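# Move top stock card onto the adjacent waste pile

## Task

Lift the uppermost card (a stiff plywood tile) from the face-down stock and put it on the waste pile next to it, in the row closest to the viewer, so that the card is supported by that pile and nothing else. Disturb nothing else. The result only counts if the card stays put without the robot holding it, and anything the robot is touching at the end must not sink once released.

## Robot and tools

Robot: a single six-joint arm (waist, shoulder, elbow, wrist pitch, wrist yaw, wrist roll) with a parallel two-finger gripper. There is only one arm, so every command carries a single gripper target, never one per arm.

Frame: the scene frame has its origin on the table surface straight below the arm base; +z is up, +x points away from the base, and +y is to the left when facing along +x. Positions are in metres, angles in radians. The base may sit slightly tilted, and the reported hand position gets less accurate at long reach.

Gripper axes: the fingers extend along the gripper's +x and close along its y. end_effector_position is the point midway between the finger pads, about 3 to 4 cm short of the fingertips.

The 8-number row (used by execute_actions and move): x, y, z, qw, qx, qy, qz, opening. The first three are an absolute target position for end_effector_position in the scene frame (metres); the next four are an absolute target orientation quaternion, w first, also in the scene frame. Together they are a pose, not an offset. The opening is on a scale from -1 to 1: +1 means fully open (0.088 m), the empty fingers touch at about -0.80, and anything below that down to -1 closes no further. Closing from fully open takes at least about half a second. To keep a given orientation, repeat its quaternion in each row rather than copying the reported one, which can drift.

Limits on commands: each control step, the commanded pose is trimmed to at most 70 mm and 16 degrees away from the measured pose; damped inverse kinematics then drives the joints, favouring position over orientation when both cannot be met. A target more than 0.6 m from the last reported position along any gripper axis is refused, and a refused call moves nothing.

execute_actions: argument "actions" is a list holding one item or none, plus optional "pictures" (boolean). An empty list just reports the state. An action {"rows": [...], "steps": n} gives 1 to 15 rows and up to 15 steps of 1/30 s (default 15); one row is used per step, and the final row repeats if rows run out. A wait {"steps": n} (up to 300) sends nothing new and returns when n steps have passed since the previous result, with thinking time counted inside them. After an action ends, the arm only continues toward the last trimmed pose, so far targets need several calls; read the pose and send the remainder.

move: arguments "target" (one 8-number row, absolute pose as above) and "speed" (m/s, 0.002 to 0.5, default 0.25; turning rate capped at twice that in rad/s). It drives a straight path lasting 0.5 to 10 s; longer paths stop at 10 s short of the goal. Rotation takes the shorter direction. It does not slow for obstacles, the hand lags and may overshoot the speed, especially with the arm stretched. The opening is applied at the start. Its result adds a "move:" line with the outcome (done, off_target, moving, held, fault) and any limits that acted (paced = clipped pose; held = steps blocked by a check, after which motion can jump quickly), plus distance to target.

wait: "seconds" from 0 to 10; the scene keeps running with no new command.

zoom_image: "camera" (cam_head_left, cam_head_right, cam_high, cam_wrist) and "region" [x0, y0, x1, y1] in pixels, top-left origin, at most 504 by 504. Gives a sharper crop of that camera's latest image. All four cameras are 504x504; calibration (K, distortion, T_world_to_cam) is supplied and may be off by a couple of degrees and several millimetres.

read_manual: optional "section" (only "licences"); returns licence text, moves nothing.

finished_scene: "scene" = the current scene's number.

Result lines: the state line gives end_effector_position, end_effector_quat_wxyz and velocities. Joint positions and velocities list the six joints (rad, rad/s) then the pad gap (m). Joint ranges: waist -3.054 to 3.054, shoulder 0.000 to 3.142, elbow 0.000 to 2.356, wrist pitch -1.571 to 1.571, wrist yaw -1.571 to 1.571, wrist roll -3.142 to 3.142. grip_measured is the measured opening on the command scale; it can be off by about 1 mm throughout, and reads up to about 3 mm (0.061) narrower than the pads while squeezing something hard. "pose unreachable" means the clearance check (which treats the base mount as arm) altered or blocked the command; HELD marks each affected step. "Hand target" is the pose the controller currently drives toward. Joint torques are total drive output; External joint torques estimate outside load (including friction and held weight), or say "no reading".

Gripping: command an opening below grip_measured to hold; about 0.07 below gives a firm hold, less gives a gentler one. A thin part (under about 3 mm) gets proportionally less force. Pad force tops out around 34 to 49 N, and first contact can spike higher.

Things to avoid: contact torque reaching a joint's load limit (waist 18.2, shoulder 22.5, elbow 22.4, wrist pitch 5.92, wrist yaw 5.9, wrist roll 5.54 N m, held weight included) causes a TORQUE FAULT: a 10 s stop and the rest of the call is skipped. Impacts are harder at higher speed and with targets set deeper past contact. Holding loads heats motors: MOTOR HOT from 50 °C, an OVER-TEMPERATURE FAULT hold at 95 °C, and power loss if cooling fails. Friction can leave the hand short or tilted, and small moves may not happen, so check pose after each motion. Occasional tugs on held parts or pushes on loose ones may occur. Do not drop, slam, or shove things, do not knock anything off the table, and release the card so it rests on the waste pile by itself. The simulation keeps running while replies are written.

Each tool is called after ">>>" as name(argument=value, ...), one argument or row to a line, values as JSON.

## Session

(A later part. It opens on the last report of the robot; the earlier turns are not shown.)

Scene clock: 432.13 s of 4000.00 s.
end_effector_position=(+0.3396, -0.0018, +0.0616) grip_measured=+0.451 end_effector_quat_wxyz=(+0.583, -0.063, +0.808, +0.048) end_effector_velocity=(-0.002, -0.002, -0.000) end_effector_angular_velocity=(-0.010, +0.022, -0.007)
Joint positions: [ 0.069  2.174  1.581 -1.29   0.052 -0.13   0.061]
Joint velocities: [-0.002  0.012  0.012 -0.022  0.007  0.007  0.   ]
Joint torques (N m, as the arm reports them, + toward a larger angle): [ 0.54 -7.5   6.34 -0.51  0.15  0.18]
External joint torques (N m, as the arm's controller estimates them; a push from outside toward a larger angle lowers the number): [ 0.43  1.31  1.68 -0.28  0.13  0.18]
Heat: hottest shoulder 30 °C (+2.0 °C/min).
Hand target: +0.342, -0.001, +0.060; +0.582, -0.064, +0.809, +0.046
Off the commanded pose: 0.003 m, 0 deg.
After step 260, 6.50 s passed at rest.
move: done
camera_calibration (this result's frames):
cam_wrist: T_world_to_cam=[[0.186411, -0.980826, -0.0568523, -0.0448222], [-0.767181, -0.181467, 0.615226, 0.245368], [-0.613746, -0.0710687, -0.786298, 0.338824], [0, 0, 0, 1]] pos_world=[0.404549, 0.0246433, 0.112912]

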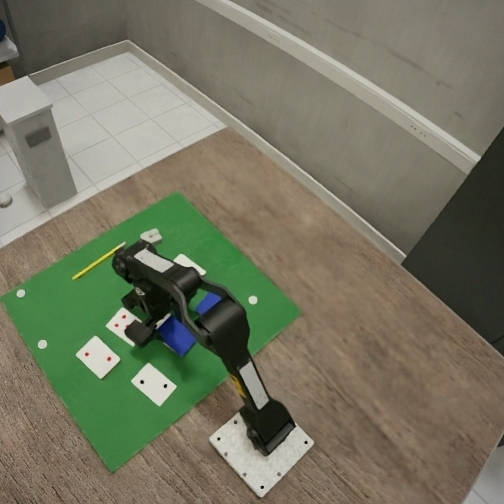

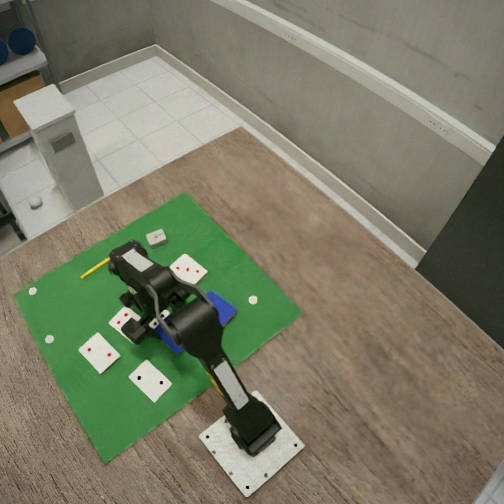

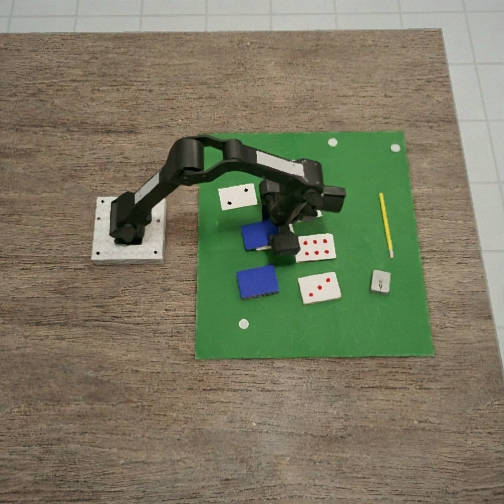

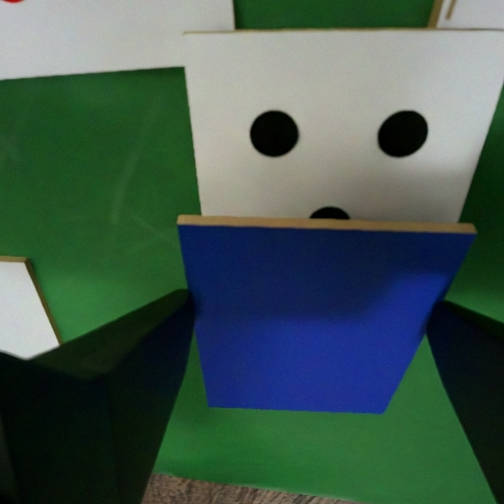

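>>> move(
  target=[0.32, -0.005, 0.13, 0.5824, -0.0637, 0.8091, 0.0459, 0.38],
  speed=0.08,
)

Scene clock: 447.47 s of 4000.00 s.
end_effector_position=(+0.3179, -0.0031, +0.1223) grip_measured=+0.451 end_effector_quat_wxyz=(+0.572, -0.063, +0.817, +0.048) end_effector_velocity=(-0.004, +0.000, +0.003) end_effector_angular_velocity=(+0.004, +0.017, -0.012)
Joint positions: [ 0.069  2.052  1.631 -1.491  0.053 -0.13   0.061]
Joint velocities: [-0.002 -0.002  0.002 -0.022 -0.007  0.007 -0.   ]
Joint torques (N m, as the arm reports them, + toward a larger angle): [ -0.46 -10.2    6.52  -0.49   0.16  -0.09]
External joint torques (N m, as the arm's controller estimates them; a push from outside toward a larger angle lowers the number): [-0.56 -1.97  1.71 -0.22  0.15 -0.09]
Heat: hottest shoulder 30 °C (+2.0 °C/min).
Hand target: +0.321, -0.005, +0.130; +0.583, -0.064, +0.809, +0.046
Off the commanded pose: 0.008 m, 2 deg.
After step 90, 11.03 s passed at rest.
move: done
camera_calibration (this result's frames):
cam_wrist: T_world_to_cam=[[0.185441, -0.980786, -0.0605877, -0.0378512], [-0.749152, -0.181007, 0.637187, 0.182758], [-0.635911, -0.072771, -0.768324, 0.377934], [0, 0, 0, 1]] pos_world=[0.384265, 0.0234592, 0.171632]

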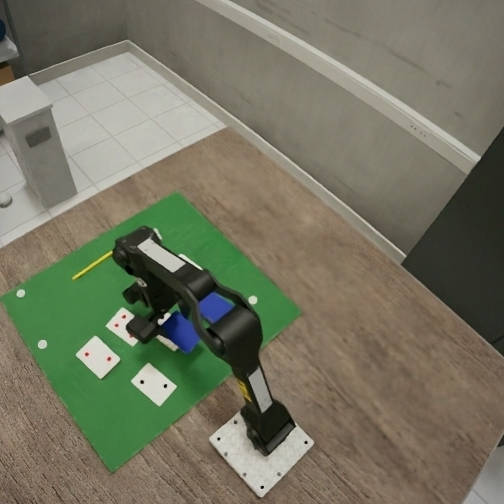

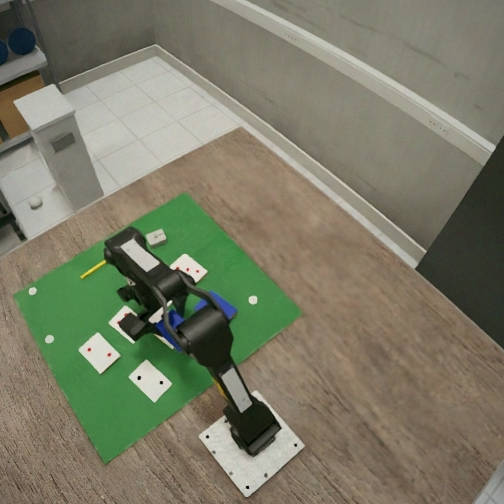

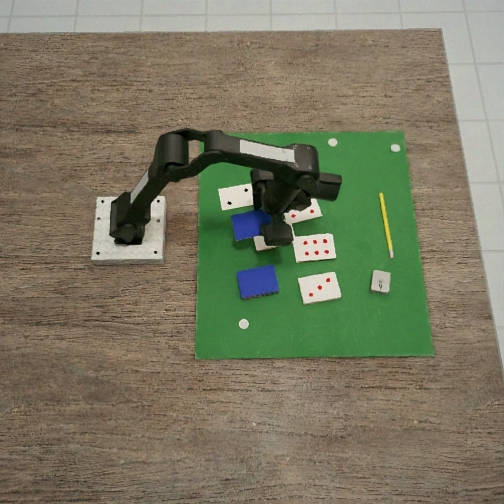

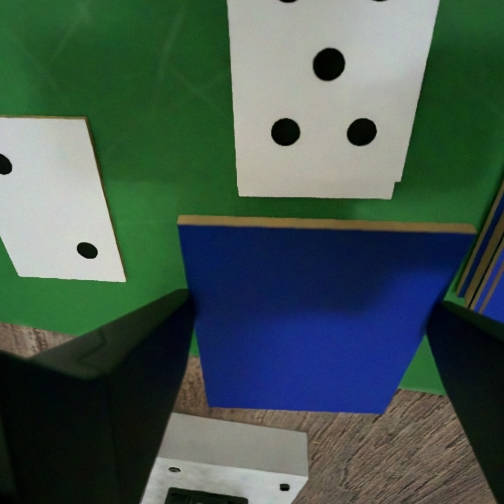

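>>> move(
  target=[0.27, -0.2, 0.11, 0.5572, 0.2441, 0.774, -0.1757, 0.38],
  speed=0.2,
)

>>> move(
  target=[0.05, -0.34, 0.07, 0.4475, 0.5217, 0.6217, -0.3755, 0.38],
  speed=0.2,
)

Scene clock: 461.63 s of 4000.00 s.
end_effector_position=(+0.2675, -0.1953, +0.1112) grip_measured=+0.383 end_effector_quat_wxyz=(+0.558, +0.243, +0.776, -0.168) end_effector_velocity=(-0.002, +0.000, +0.001) end_effector_angular_velocity=(+0.025, +0.003, -0.026)
Joint positions: [-0.576  2.088  1.656 -1.455  0.006 -0.026  0.058]
Joint velocities: [-0.012  0.007  0.012 -0.022 -0.022  0.007 -0.   ]
Joint torques (N m, as the arm reports them, + toward a larger angle): [-0.28 -7.02  6.68 -0.49 -0.15  0.19]
External joint torques (N m, as the arm's controller estimates them; a push from outside toward a larger angle lowers the number): [-0.29  1.45  1.84 -0.25 -0.14  0.19]
Heat: hottest shoulder 32 °C (+4.0 °C/min).
Hand target: +0.269, -0.198, +0.110; +0.556, +0.248, +0.774, -0.171
Off the commanded pose: 0.005 m, 1 deg.
After step 90, 8.80 s passed at rest.
move: done
camera_calibration (this result's frames):
cam_wrist: T_world_to_cam=[[-0.539067, -0.839894, -0.0631271, 0.00393419], [-0.680431, 0.390093, 0.620356, 0.212287], [-0.496407, 0.377367, -0.781776, 0.375439], [0, 0, 0, 1]] pos_world=[0.332938, -0.221186, 0.162065]

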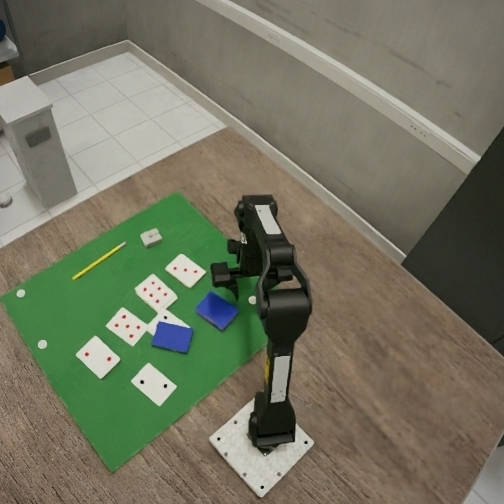

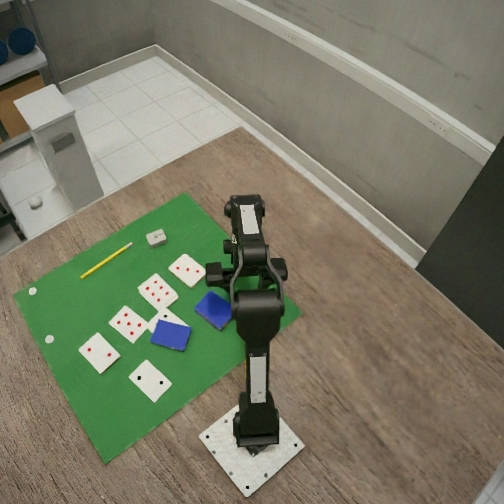

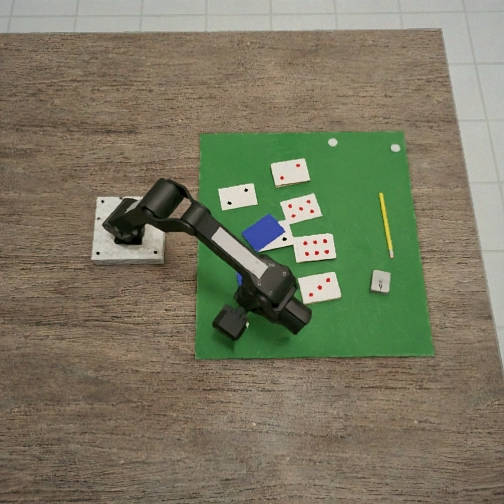

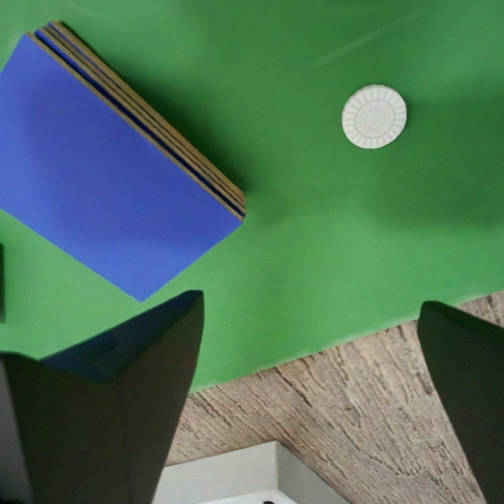

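Scene clock: 464.10 s of 4000.00 s.
end_effector_position=(+0.0518, -0.3340, +0.0716) grip_measured=+0.383 end_effector_quat_wxyz=(+0.450, +0.523, +0.623, -0.369) end_effector_velocity=(-0.003, +0.001, +0.001) end_effector_angular_velocity=(+0.018, -0.002, -0.022)
Joint positions: [-1.369  2.154  1.6   -1.333 -0.004 -0.034  0.058]
Joint velocities: [-0.012  0.007  0.012 -0.022 -0.007  0.007  0.   ]
Joint torques (N m, as the arm reports them, + toward a larger angle): [-0.4  -7.22  6.39 -0.48 -0.11  0.14]
External joint torques (N m, as the arm's controller estimates them; a push from outside toward a larger angle lowers the number): [-0.31  1.52  1.75 -0.22 -0.1   0.15]
Heat: hottest shoulder 32 °C (+4.0 °C/min).
Hand target: +0.051, -0.336, +0.070; +0.449, +0.526, +0.621, -0.369
Off the commanded pose: 0.007 m, 1 deg.
move: done
camera_calibration (this result's frames):
cam_wrist: T_world_to_cam=[[-0.975567, -0.210086, -0.064294, 0.00171835], [-0.203862, 0.756487, 0.621424, 0.241758], [-0.0819151, 0.619348, -0.780832, 0.349031], [0, 0, 0, 1]] pos_world=[0.0795525, -0.398697, 0.122411]

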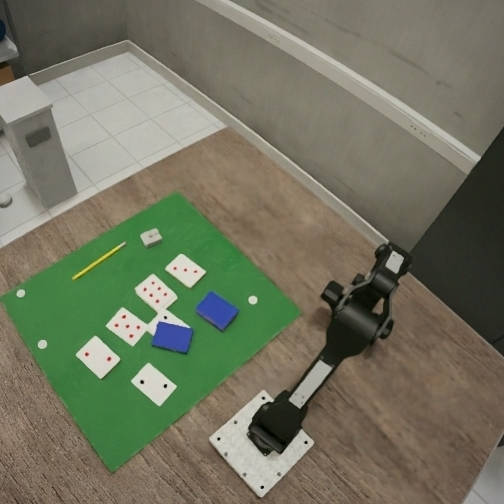

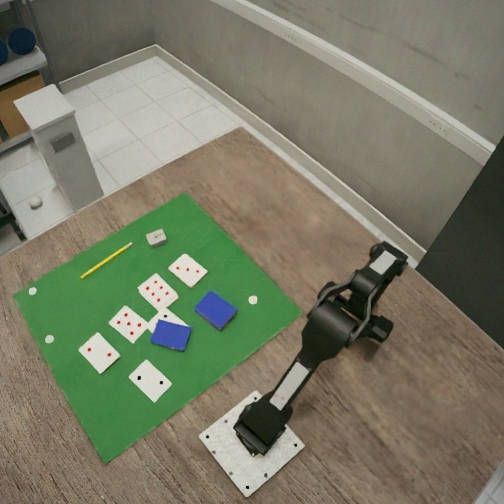

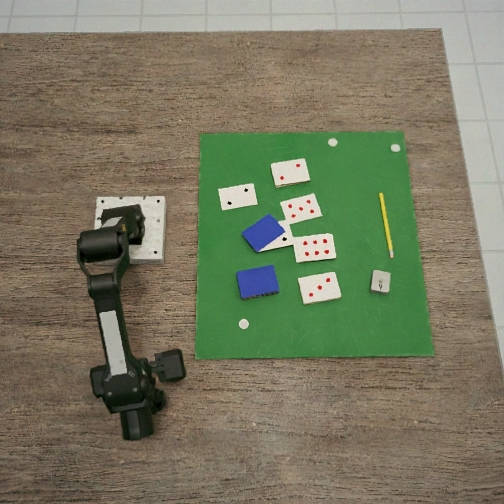

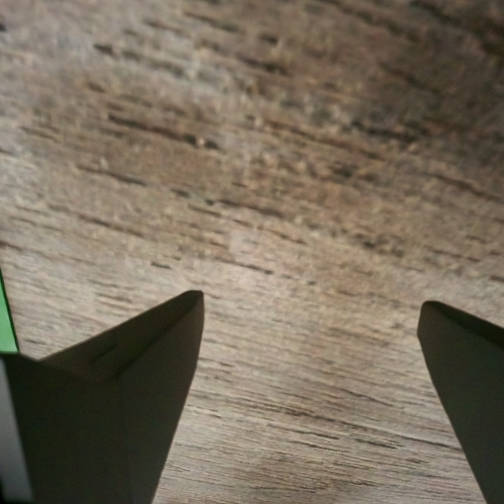

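The card dropped, landing on the waste pile. Now repair things.

>>> zoom_image(
  camera="cam_high",
  region=[200, 170, 360, 330],
)

>>> zoom_image(
  camera="cam_head_left",
  region=[95, 265, 215, 385],
)

Region (200, 170, 360, 330) of cam_high's 504x504 image, scaled by 3.150, with more detail than that image has.

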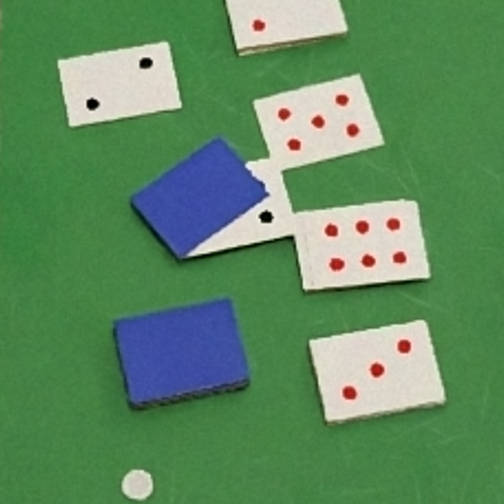

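Region (95, 265, 215, 385) of cam_head_left's 504x504 image, scaled by 4.200, with more detail than that image has.

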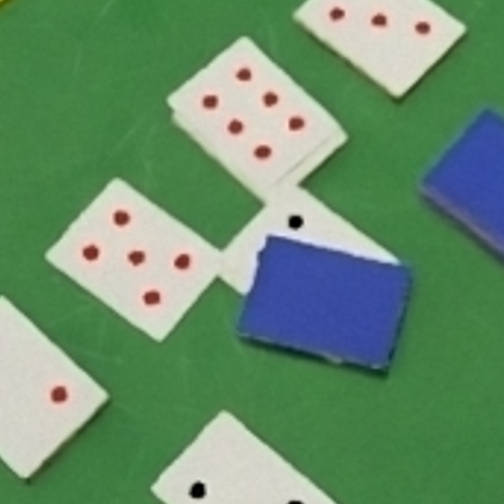

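>>> move(
  target=[0.30, -0.2, 0.12, 0.7049, -0.0555, 0.7049, 0.0555, -0.6],
  speed=0.3,
)

>>> move(
  target=[0.41, 0.014, 0.075, 0.7049, -0.0555, 0.7049, 0.0555, -0.6],
  speed=0.2,
)

Scene clock: 517.80 s of 4000.00 s.
end_effector_position=(+0.2948, -0.2023, +0.1172) grip_measured=-0.597 end_effector_quat_wxyz=(+0.699, -0.051, +0.711, +0.052) end_effector_velocity=(+0.002, +0.003, +0.003) end_effector_angular_velocity=(+0.005, -0.006, +0.029)
Joint positions: [-0.542  1.919  1.481 -1.137  0.017 -0.739  0.01 ]
Joint velocities: [ 0.007 -0.002  0.007 -0.007 -0.007 -0.022  0.   ]
Joint torques (N m, as the arm reports them, + toward a larger angle): [ 0.61 -7.29  7.41  0.31  0.1  -0.25]
External joint torques (N m, as the arm's controller estimates them; a push from outside toward a larger angle lowers the number): [ 0.5   0.59  2.1   0.05  0.14 -0.25]
Heat: hottest shoulder 32 °C (+0.0 °C/min).
Hand target: +0.299, -0.204, +0.119; +0.701, -0.058, +0.709, +0.053
Off the commanded pose: 0.006 m, 1 deg.
After step 90, 47.57 s passed at rest.
move: done
camera_calibration (this result's frames):
cam_wrist: T_world_to_cam=[[0.189155, -0.980942, -0.0444273, -0.232237], [-0.915498, -0.192535, 0.353262, 0.212585], [-0.355083, -0.0261482, -0.934469, 0.290962], [0, 0, 0, 1]] pos_world=[0.341865, -0.179273, 0.186479]

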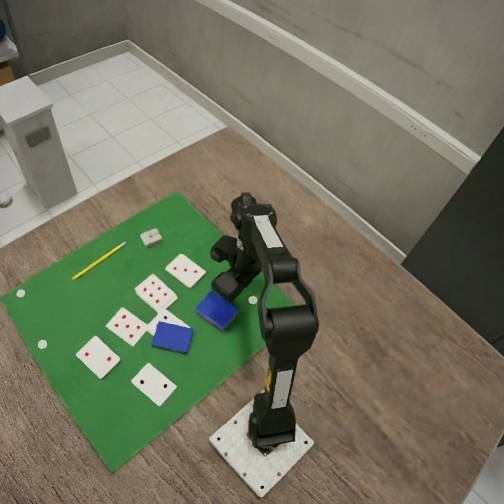

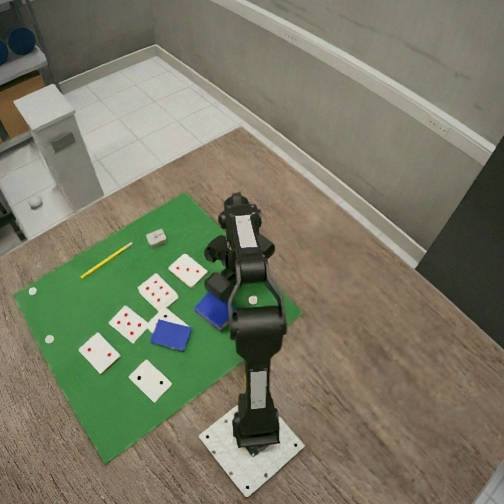

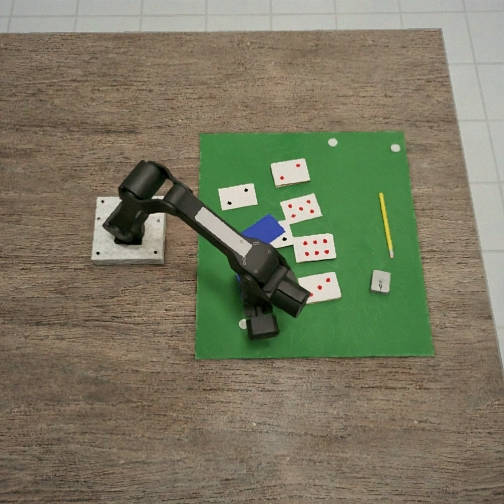

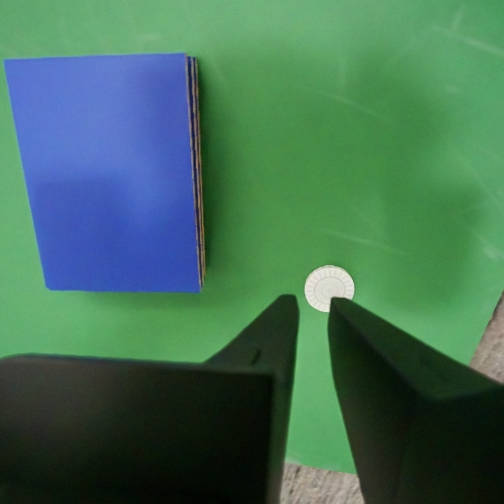

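Scene clock: 519.57 s of 4000.00 s.
end_effector_position=(+0.4079, +0.0096, +0.0763) grip_measured=-0.597 end_effector_quat_wxyz=(+0.704, -0.059, +0.706, +0.053) end_effector_velocity=(+0.002, +0.002, -0.001) end_effector_angular_velocity=(+0.007, +0.003, -0.005)
Joint positions: [ 0.082  2.146  1.643 -1.064  0.02  -0.127  0.01 ]
Joint velocities: [ 0.002  0.012  0.017 -0.007 -0.007  0.007 -0.   ]
Joint torques (N m, as the arm reports them, + toward a larger angle): [ 0.46 -7.94  7.45  0.09  0.13  0.14]
External joint torques (N m, as the arm's controller estimates them; a push from outside toward a larger angle lowers the number): [ 0.39  1.33  2.13 -0.22  0.14  0.14]
Heat: hottest shoulder 32 °C (+0.0 °C/min).
Hand target: +0.411, +0.011, +0.075; +0.703, -0.060, +0.706, +0.051
Off the commanded pose: 0.005 m, 0 deg.
move: done
camera_calibration (this result's frames):
cam_wrist: T_world_to_cam=[[0.202422, -0.978734, -0.0332521, -0.0539035], [-0.918482, -0.201521, 0.340266, 0.373703], [-0.339731, -0.0383359, -0.939741, 0.292705], [0, 0, 0, 1]] pos_world=[0.453591, 0.0337729, 0.146116]

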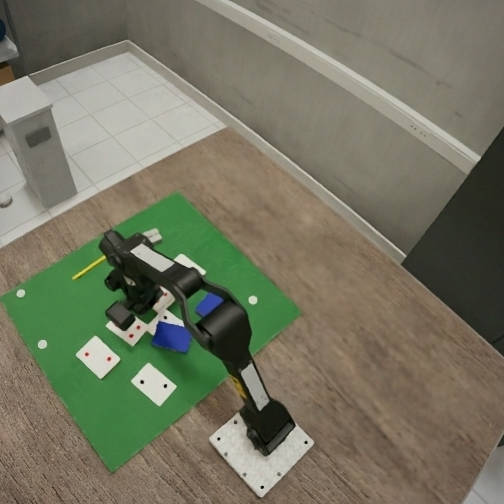

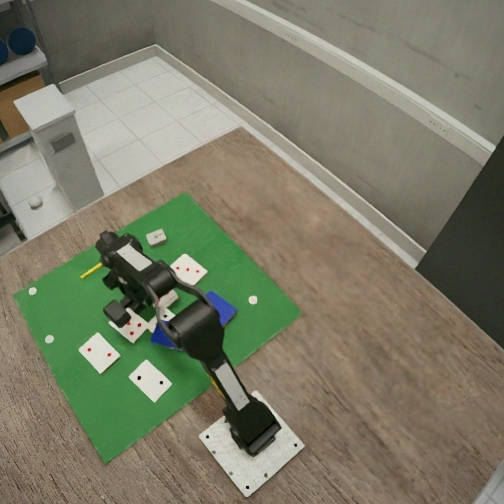

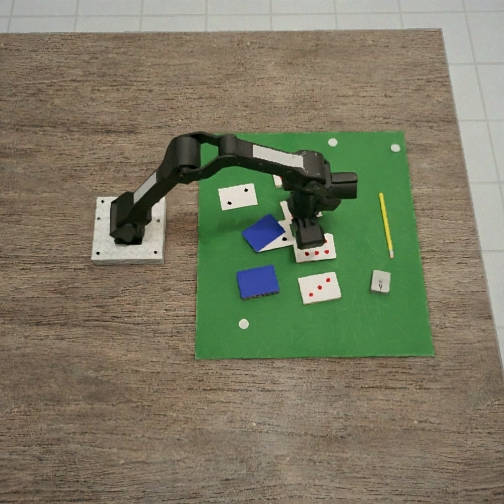

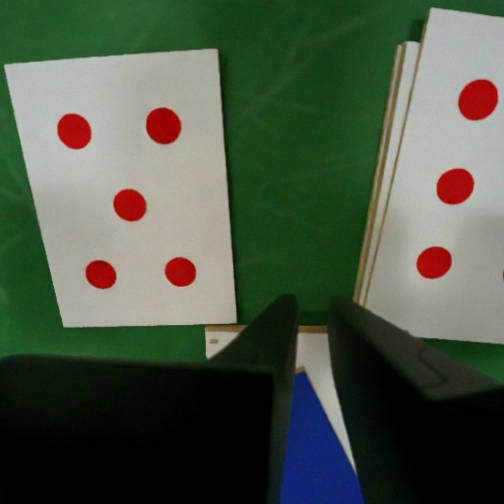

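>>> move(
  target=[0.404, 0.013, 0.041, 0.7049, -0.0555, 0.7049, 0.0555, -0.6],
  speed=0.03,
)

Scene clock: 532.53 s of 4000.00 s.
end_effector_position=(+0.4070, +0.0112, +0.0479) grip_measured=-0.597 end_effector_quat_wxyz=(+0.711, -0.058, +0.699, +0.055) end_effector_velocity=(+0.001, +0.000, +0.000) end_effector_angular_velocity=(+0.007, -0.007, +0.005)
Joint positions: [ 0.084  2.162  1.55  -0.935  0.016 -0.125  0.01 ]
Joint velocities: [-0.002 -0.002 -0.002  0.007 -0.007 -0.007 -0.   ]
Joint torques (N m, as the arm reports them, + toward a larger angle): [ 0.46 -7.87  4.37  0.33 -0.11  0.19]
External joint torques (N m, as the arm's controller estimates them; a push from outside toward a larger angle lowers the number): [ 0.34  1.36 -0.79 -0.02 -0.09  0.19]
Heat: hottest shoulder 32 °C (+0.0 °C/min).
Hand target: +0.404, +0.013, +0.041; +0.705, -0.056, +0.705, +0.055
Off the commanded pose: 0.008 m, 1 deg.
After step 90, 8.47 s passed at rest.
move: done
camera_calibration (this result's frames):
cam_wrist: T_world_to_cam=[[0.202885, -0.978598, -0.0343963, -0.0531995], [-0.925038, -0.203065, 0.321044, 0.386441], [-0.321158, -0.0333172, -0.94644, 0.258475], [0, 0, 0, 1]] pos_world=[0.451277, 0.0350235, 0.118736]

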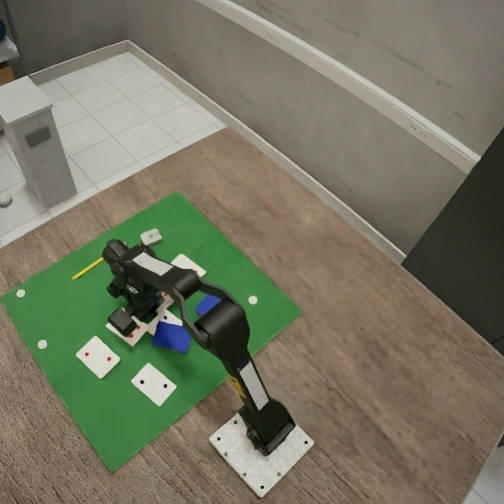

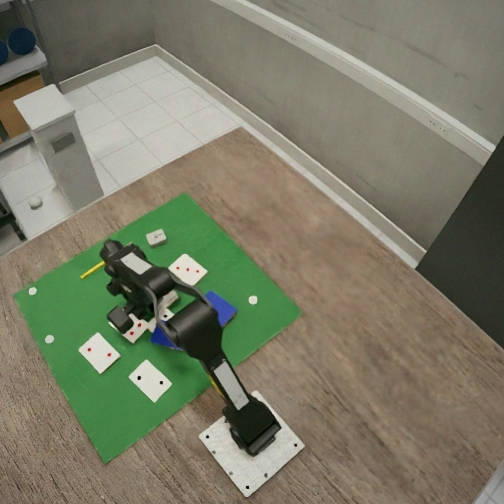

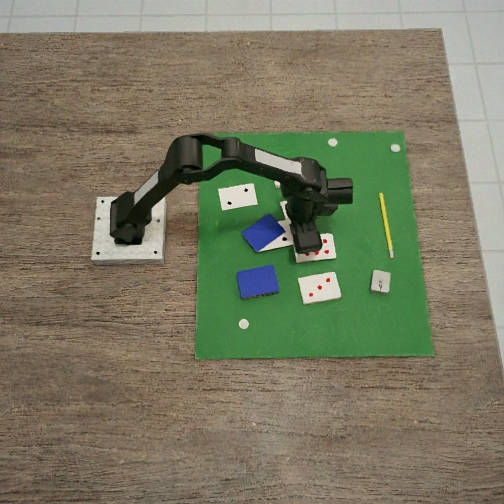

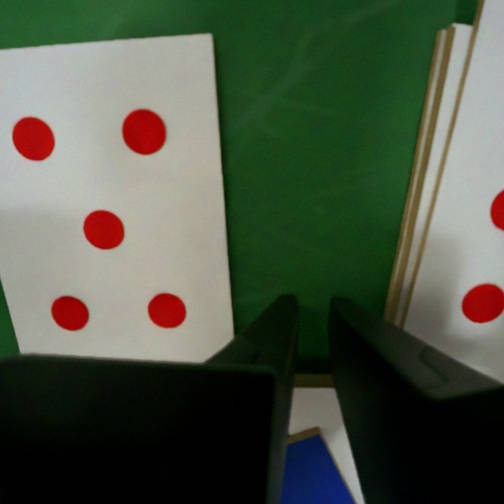

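>>> execute_actions(
  actions=[
    {"rows": [[0.4033,0.0129,0.0412,0.7049,-0.0555,0.7049,0.0555,-0.6],[0.4026,0.0128,0.0414,0.7049,-0.0555,0.7049,0.0555,-0.6],[0.4019,0.0127,0.0416,0.7049,-0.0555,0.7049,0.0555,-0.6],[0.4012,0.0126,0.0418,0.7049,-0.0555,0.7049,0.0555,-0.6],[0.4005,0.0125,0.042,0.7049,-0.0555,0.7049,0.0555,-0.6],[0.3998,0.0124,0.042,0.7049,-0.0555,0.7049,0.0555,-0.6],[0.3991,0.0123,0.042,0.7049,-0.0555,0.7049,0.0555,-0.6],[0.3984,0.0122,0.042,0.7049,-0.0555,0.7049,0.0555,-0.6],[0.3977,0.0121,0.042,0.7049,-0.0555,0.7049,0.0555,-0.6],[0.397,0.012,0.042,0.7049,-0.0555,0.7049,0.0555,-0.6],[0.3963,0.0119,0.042,0.7049,-0.0555,0.7049,0.0555,-0.6],[0.3956,0.0118,0.042,0.7049,-0.0555,0.7049,0.0555,-0.6],[0.395,0.0117,0.042,0.7049,-0.0555,0.7049,0.0555,-0.6]], "steps": 15},
  ],
  pictures=false,
)

>>> execute_actions(
  actions=[
    {"steps": 10},
  ],
  pictures=false,
)

Scene clock: 547.67 s of 4000.00 s.
end_effector_position=(+0.3995, +0.0111, +0.0406) grip_measured=-0.597 end_effector_quat_wxyz=(+0.706, -0.057, +0.704, +0.055) end_effector_velocity=(-0.004, -0.002, -0.001) end_effector_angular_velocity=(-0.007, -0.017, +0.005)
Joint positions: [ 0.084  2.159  1.512 -0.917  0.015 -0.125  0.01 ]
Joint velocities: [-0.002 -0.027 -0.046  0.037  0.007 -0.007 -0.   ]
Joint torques (N m, as the arm reports them, + toward a larger angle): [  0.32 -10.5    3.76   0.06  -0.12   0.1 ]
External joint torques (N m, as the arm's controller estimates them; a push from outside toward a larger angle lowers the number): [ 0.21 -1.38 -1.28 -0.25 -0.11  0.1 ]
Heat: hottest shoulder 32 °C (+0.0 °C/min).
Hand target: +0.395, +0.012, +0.042; +0.705, -0.055, +0.705, +0.056
Off the commanded pose: 0.005 m, 0 deg.
Steps of this call (steps 1 to 90: nothing new was sent; then 11.63 s passed at rest; steps 91 to 105: all 15 steps of this action). Readings (end_effector_position):
91: (+0.4070, +0.0113, +0.0477)
92: (+0.4069, +0.0113, +0.0476)
94: (+0.4060, +0.0112, +0.0468)
98: (+0.4027, +0.0112, +0.0438)
105: the state above

Scene clock: 548.00 s of 4000.00 s.
end_effector_position=(+0.3987, +0.0111, +0.0408) grip_measured=-0.597 end_effector_quat_wxyz=(+0.706, -0.057, +0.704, +0.055) end_effector_velocity=(-0.004, +0.000, -0.001) end_effector_angular_velocity=(+0.007, +0.012, -0.010)
Joint positions: [ 0.084  2.155  1.506 -0.914  0.015 -0.125  0.01 ]
Joint velocities: [-0.002 -0.002 -0.007 -0.007 -0.007  0.007 -0.   ]
Joint torques (N m, as the arm reports them, + toward a larger angle): [  0.29 -10.39   3.75   0.14  -0.13   0.07]
External joint torques (N m, as the arm's controller estimates them; a push from outside toward a larger angle lowers the number): [ 0.12 -1.35 -1.27 -0.17 -0.11  0.07]
Heat: hottest shoulder 33 °C (+1.0 °C/min).
Hand target: +0.395, +0.012, +0.042; +0.705, -0.055, +0.705, +0.056
Off the commanded pose: 0.004 m, 0 deg.
Steps of this call (steps 1 to 10: nothing new was sent). Readings (end_effector_position):
1: (+0.3995, +0.0111, +0.0408)
2: (+0.3994, +0.0111, +0.0409)
4: (+0.3989, +0.0111, +0.0407)
8: (+0.3987, +0.0111, +0.0408)
10: the state above

>>> move(
  target=[0.362, 0.0055, 0.0425, 0.7049, -0.0555, 0.7049, 0.0555, -0.6],
  speed=0.015,
)

Scene clock: 559.77 s of 4000.00 s.
end_effector_position=(+0.3645, +0.0068, +0.0403) grip_measured=-0.597 end_effector_quat_wxyz=(+0.704, -0.056, +0.706, +0.054) end_effector_velocity=(-0.005, +0.002, +0.001) end_effector_angular_velocity=(+0.022, +0.008, +0.005)
Joint positions: [ 0.075  2.043  1.326 -0.853  0.015 -0.131  0.01 ]
Joint velocities: [-0.002 -0.012 -0.012 -0.007 -0.022 -0.007 -0.   ]
Joint torques (N m, as the arm reports them, + toward a larger angle): [-0.27 -9.77  4.05  0.17 -0.14 -0.22]
External joint torques (N m, as the arm's controller estimates them; a push from outside toward a larger angle lowers the number): [-0.39 -1.46 -0.89 -0.14 -0.12 -0.22]
Heat: hottest shoulder 34 °C (+2.0 °C/min).
Hand target: +0.362, +0.006, +0.043; +0.705, -0.056, +0.705, +0.056
Off the commanded pose: 0.004 m, 0 deg.
After step 90, 6.03 s passed at rest.
move: done
camera_calibration (this result's frames):
cam_wrist: T_world_to_cam=[[0.199011, -0.979233, -0.0387015, -0.0475796], [-0.918693, -0.200164, 0.340497, 0.345561], [-0.341173, -0.0322078, -0.939449, 0.244474], [0, 0, 0, 1]] pos_world=[0.410341, 0.0304515, 0.110167]

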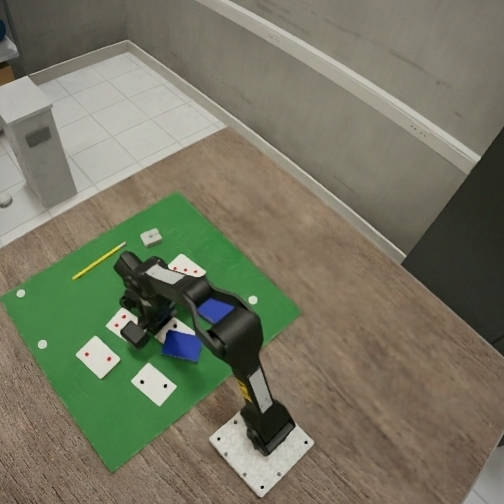

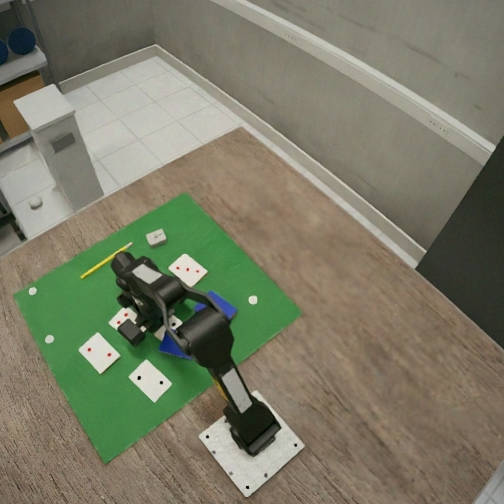

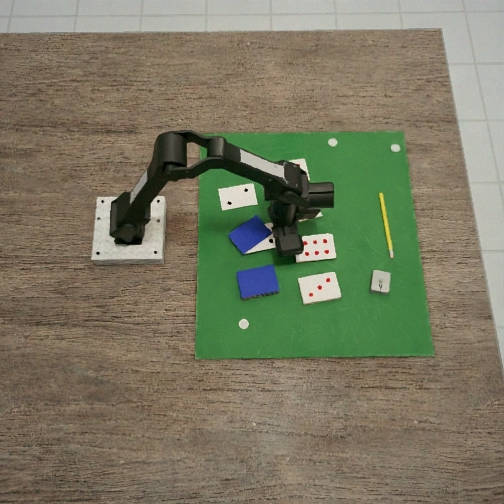

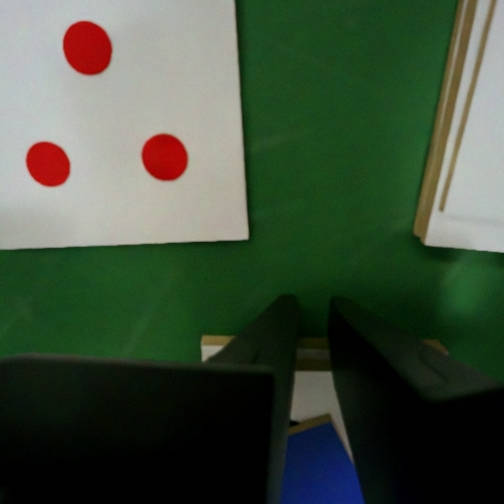

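>>> move(
  target=[0.333, 0.001, 0.042, 0.7049, -0.0555, 0.7049, 0.0555, -0.06],
  speed=0.015,
)

>>> move(
  target=[0.35, 0.003, 0.13, 0.7049, -0.0555, 0.7049, 0.0555, 1],
  speed=0.08,
)

Scene clock: 572.77 s of 4000.00 s.
end_effector_position=(+0.3348, +0.0021, +0.0395) grip_measured=-0.063 end_effector_quat_wxyz=(+0.703, -0.056, +0.707, +0.054) end_effector_velocity=(-0.005, -0.004, +0.001) end_effector_angular_velocity=(-0.008, +0.007, -0.015)
Joint positions: [ 0.063  1.947  1.18  -0.805  0.015 -0.142  0.036]
Joint velocities: [-0.007 -0.012 -0.012 -0.007  0.007  0.007 -0.   ]
Joint torques (N m, as the arm reports them, + toward a larger angle): [-0.26 -9.2   4.09  0.2  -0.12 -0.22]
External joint torques (N m, as the arm's controller estimates them; a push from outside toward a larger angle lowers the number): [-0.36 -1.66 -0.75 -0.12 -0.1  -0.22]
Heat: hottest shoulder 35 °C (+3.0 °C/min).
Hand target: +0.333, +0.001, +0.042; +0.705, -0.055, +0.705, +0.056
Off the commanded pose: 0.003 m, 0 deg.
After step 90, 7.63 s passed at rest.
move: done
camera_calibration (this result's frames):
cam_wrist: T_world_to_cam=[[0.198549, -0.979304, -0.0392808, -0.0461146], [-0.917657, -0.199827, 0.343474, 0.317131], [-0.344215, -0.0321499, -0.93834, 0.234445], [0, 0, 0, 1]] pos_world=[0.380873, 0.0257486, 0.109252]

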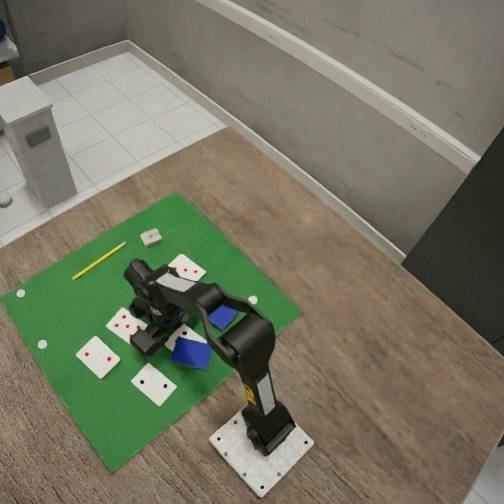

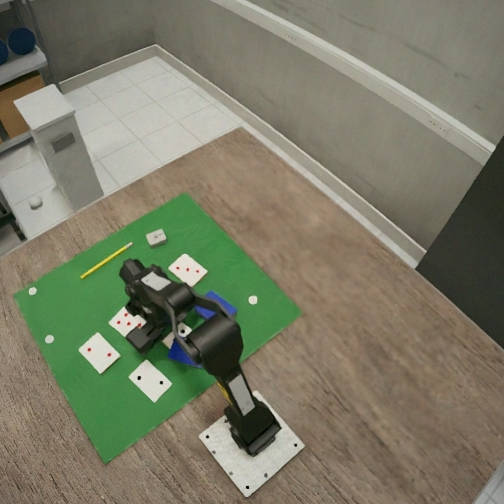

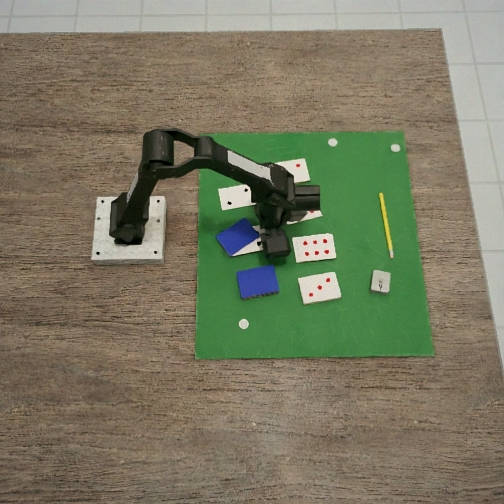

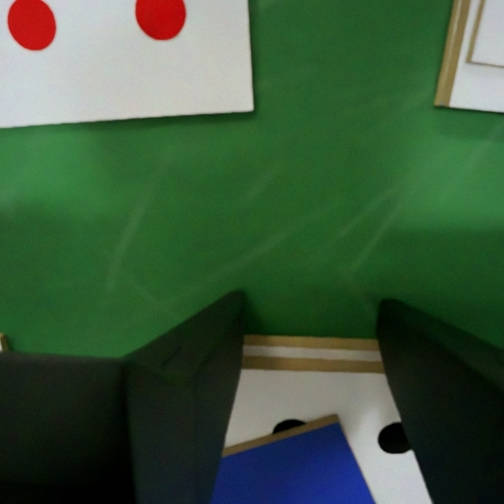

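Scene clock: 574.33 s of 4000.00 s.
end_effector_position=(+0.3477, +0.0013, +0.1218) grip_measured=+1.000 end_effector_quat_wxyz=(+0.696, -0.055, +0.713, +0.054) end_effector_velocity=(-0.005, +0.000, +0.004) end_effector_angular_velocity=(+0.007, +0.022, +0.005)
Joint positions: [ 0.063  1.895  1.458 -1.153  0.015 -0.142  0.088]
Joint velocities: [-0.002 -0.002  0.012 -0.037 -0.007 -0.007  0.   ]
Joint torques (N m, as the arm reports them, + toward a larger angle): [ 0.32 -9.1   7.5   0.07 -0.11  0.02]
External joint torques (N m, as the arm's controller estimates them; a push from outside toward a larger angle lowers the number): [ 0.22 -1.45  2.2  -0.18 -0.09  0.02]
Heat: hottest shoulder 35 °C (+3.0 °C/min).
Hand target: +0.351, +0.003, +0.130; +0.705, -0.055, +0.705, +0.055
Off the commanded pose: 0.009 m, 1 deg.
move: off_target
camera_calibration (this result's frames):
cam_wrist: T_world_to_cam=[[0.19804, -0.979271, -0.0425348, -0.0456837], [-0.911447, -0.199942, 0.359566, 0.29642], [-0.360617, -0.0324403, -0.93215, 0.320956], [0, 0, 0, 1]] pos_world=[0.394961, 0.024942, 0.190653]

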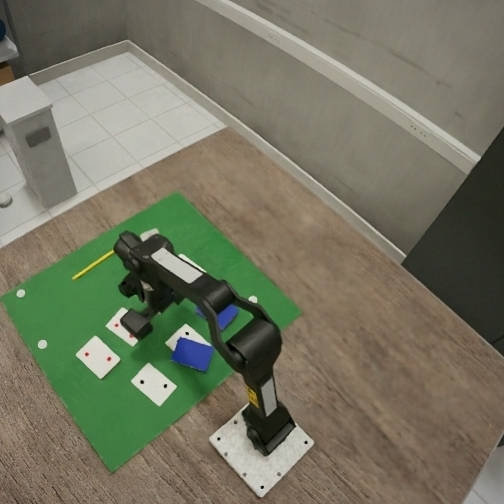

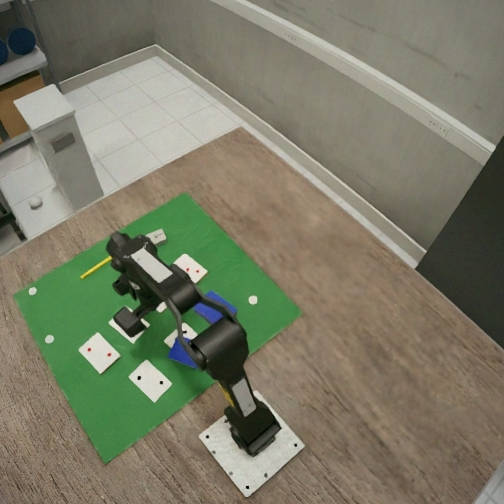

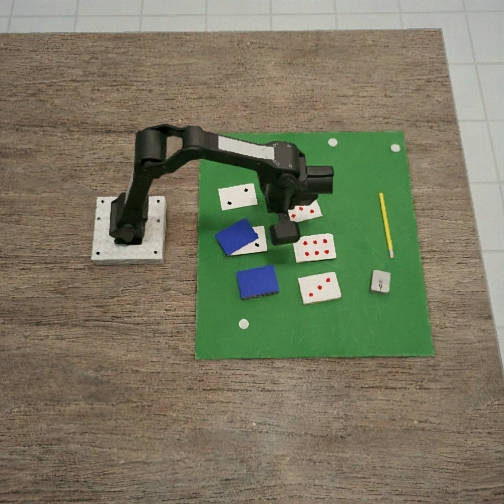

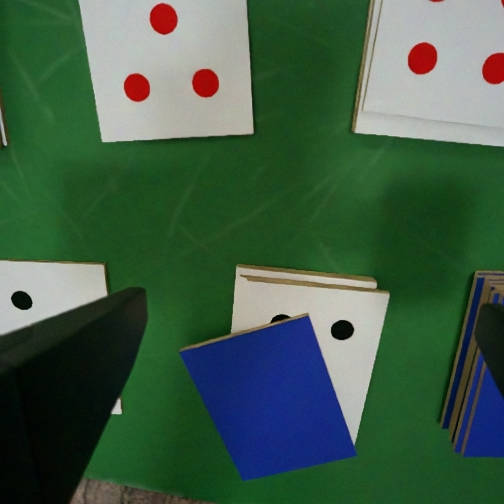

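>>> zoom_image(
  camera="cam_high",
  region=[200, 170, 360, 330],
)

Region (200, 170, 360, 330) of cam_high's 504x504 image, scaled by 3.150, with more detail than that image has.

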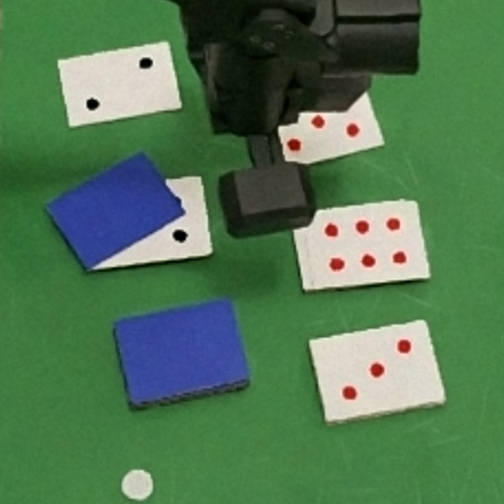

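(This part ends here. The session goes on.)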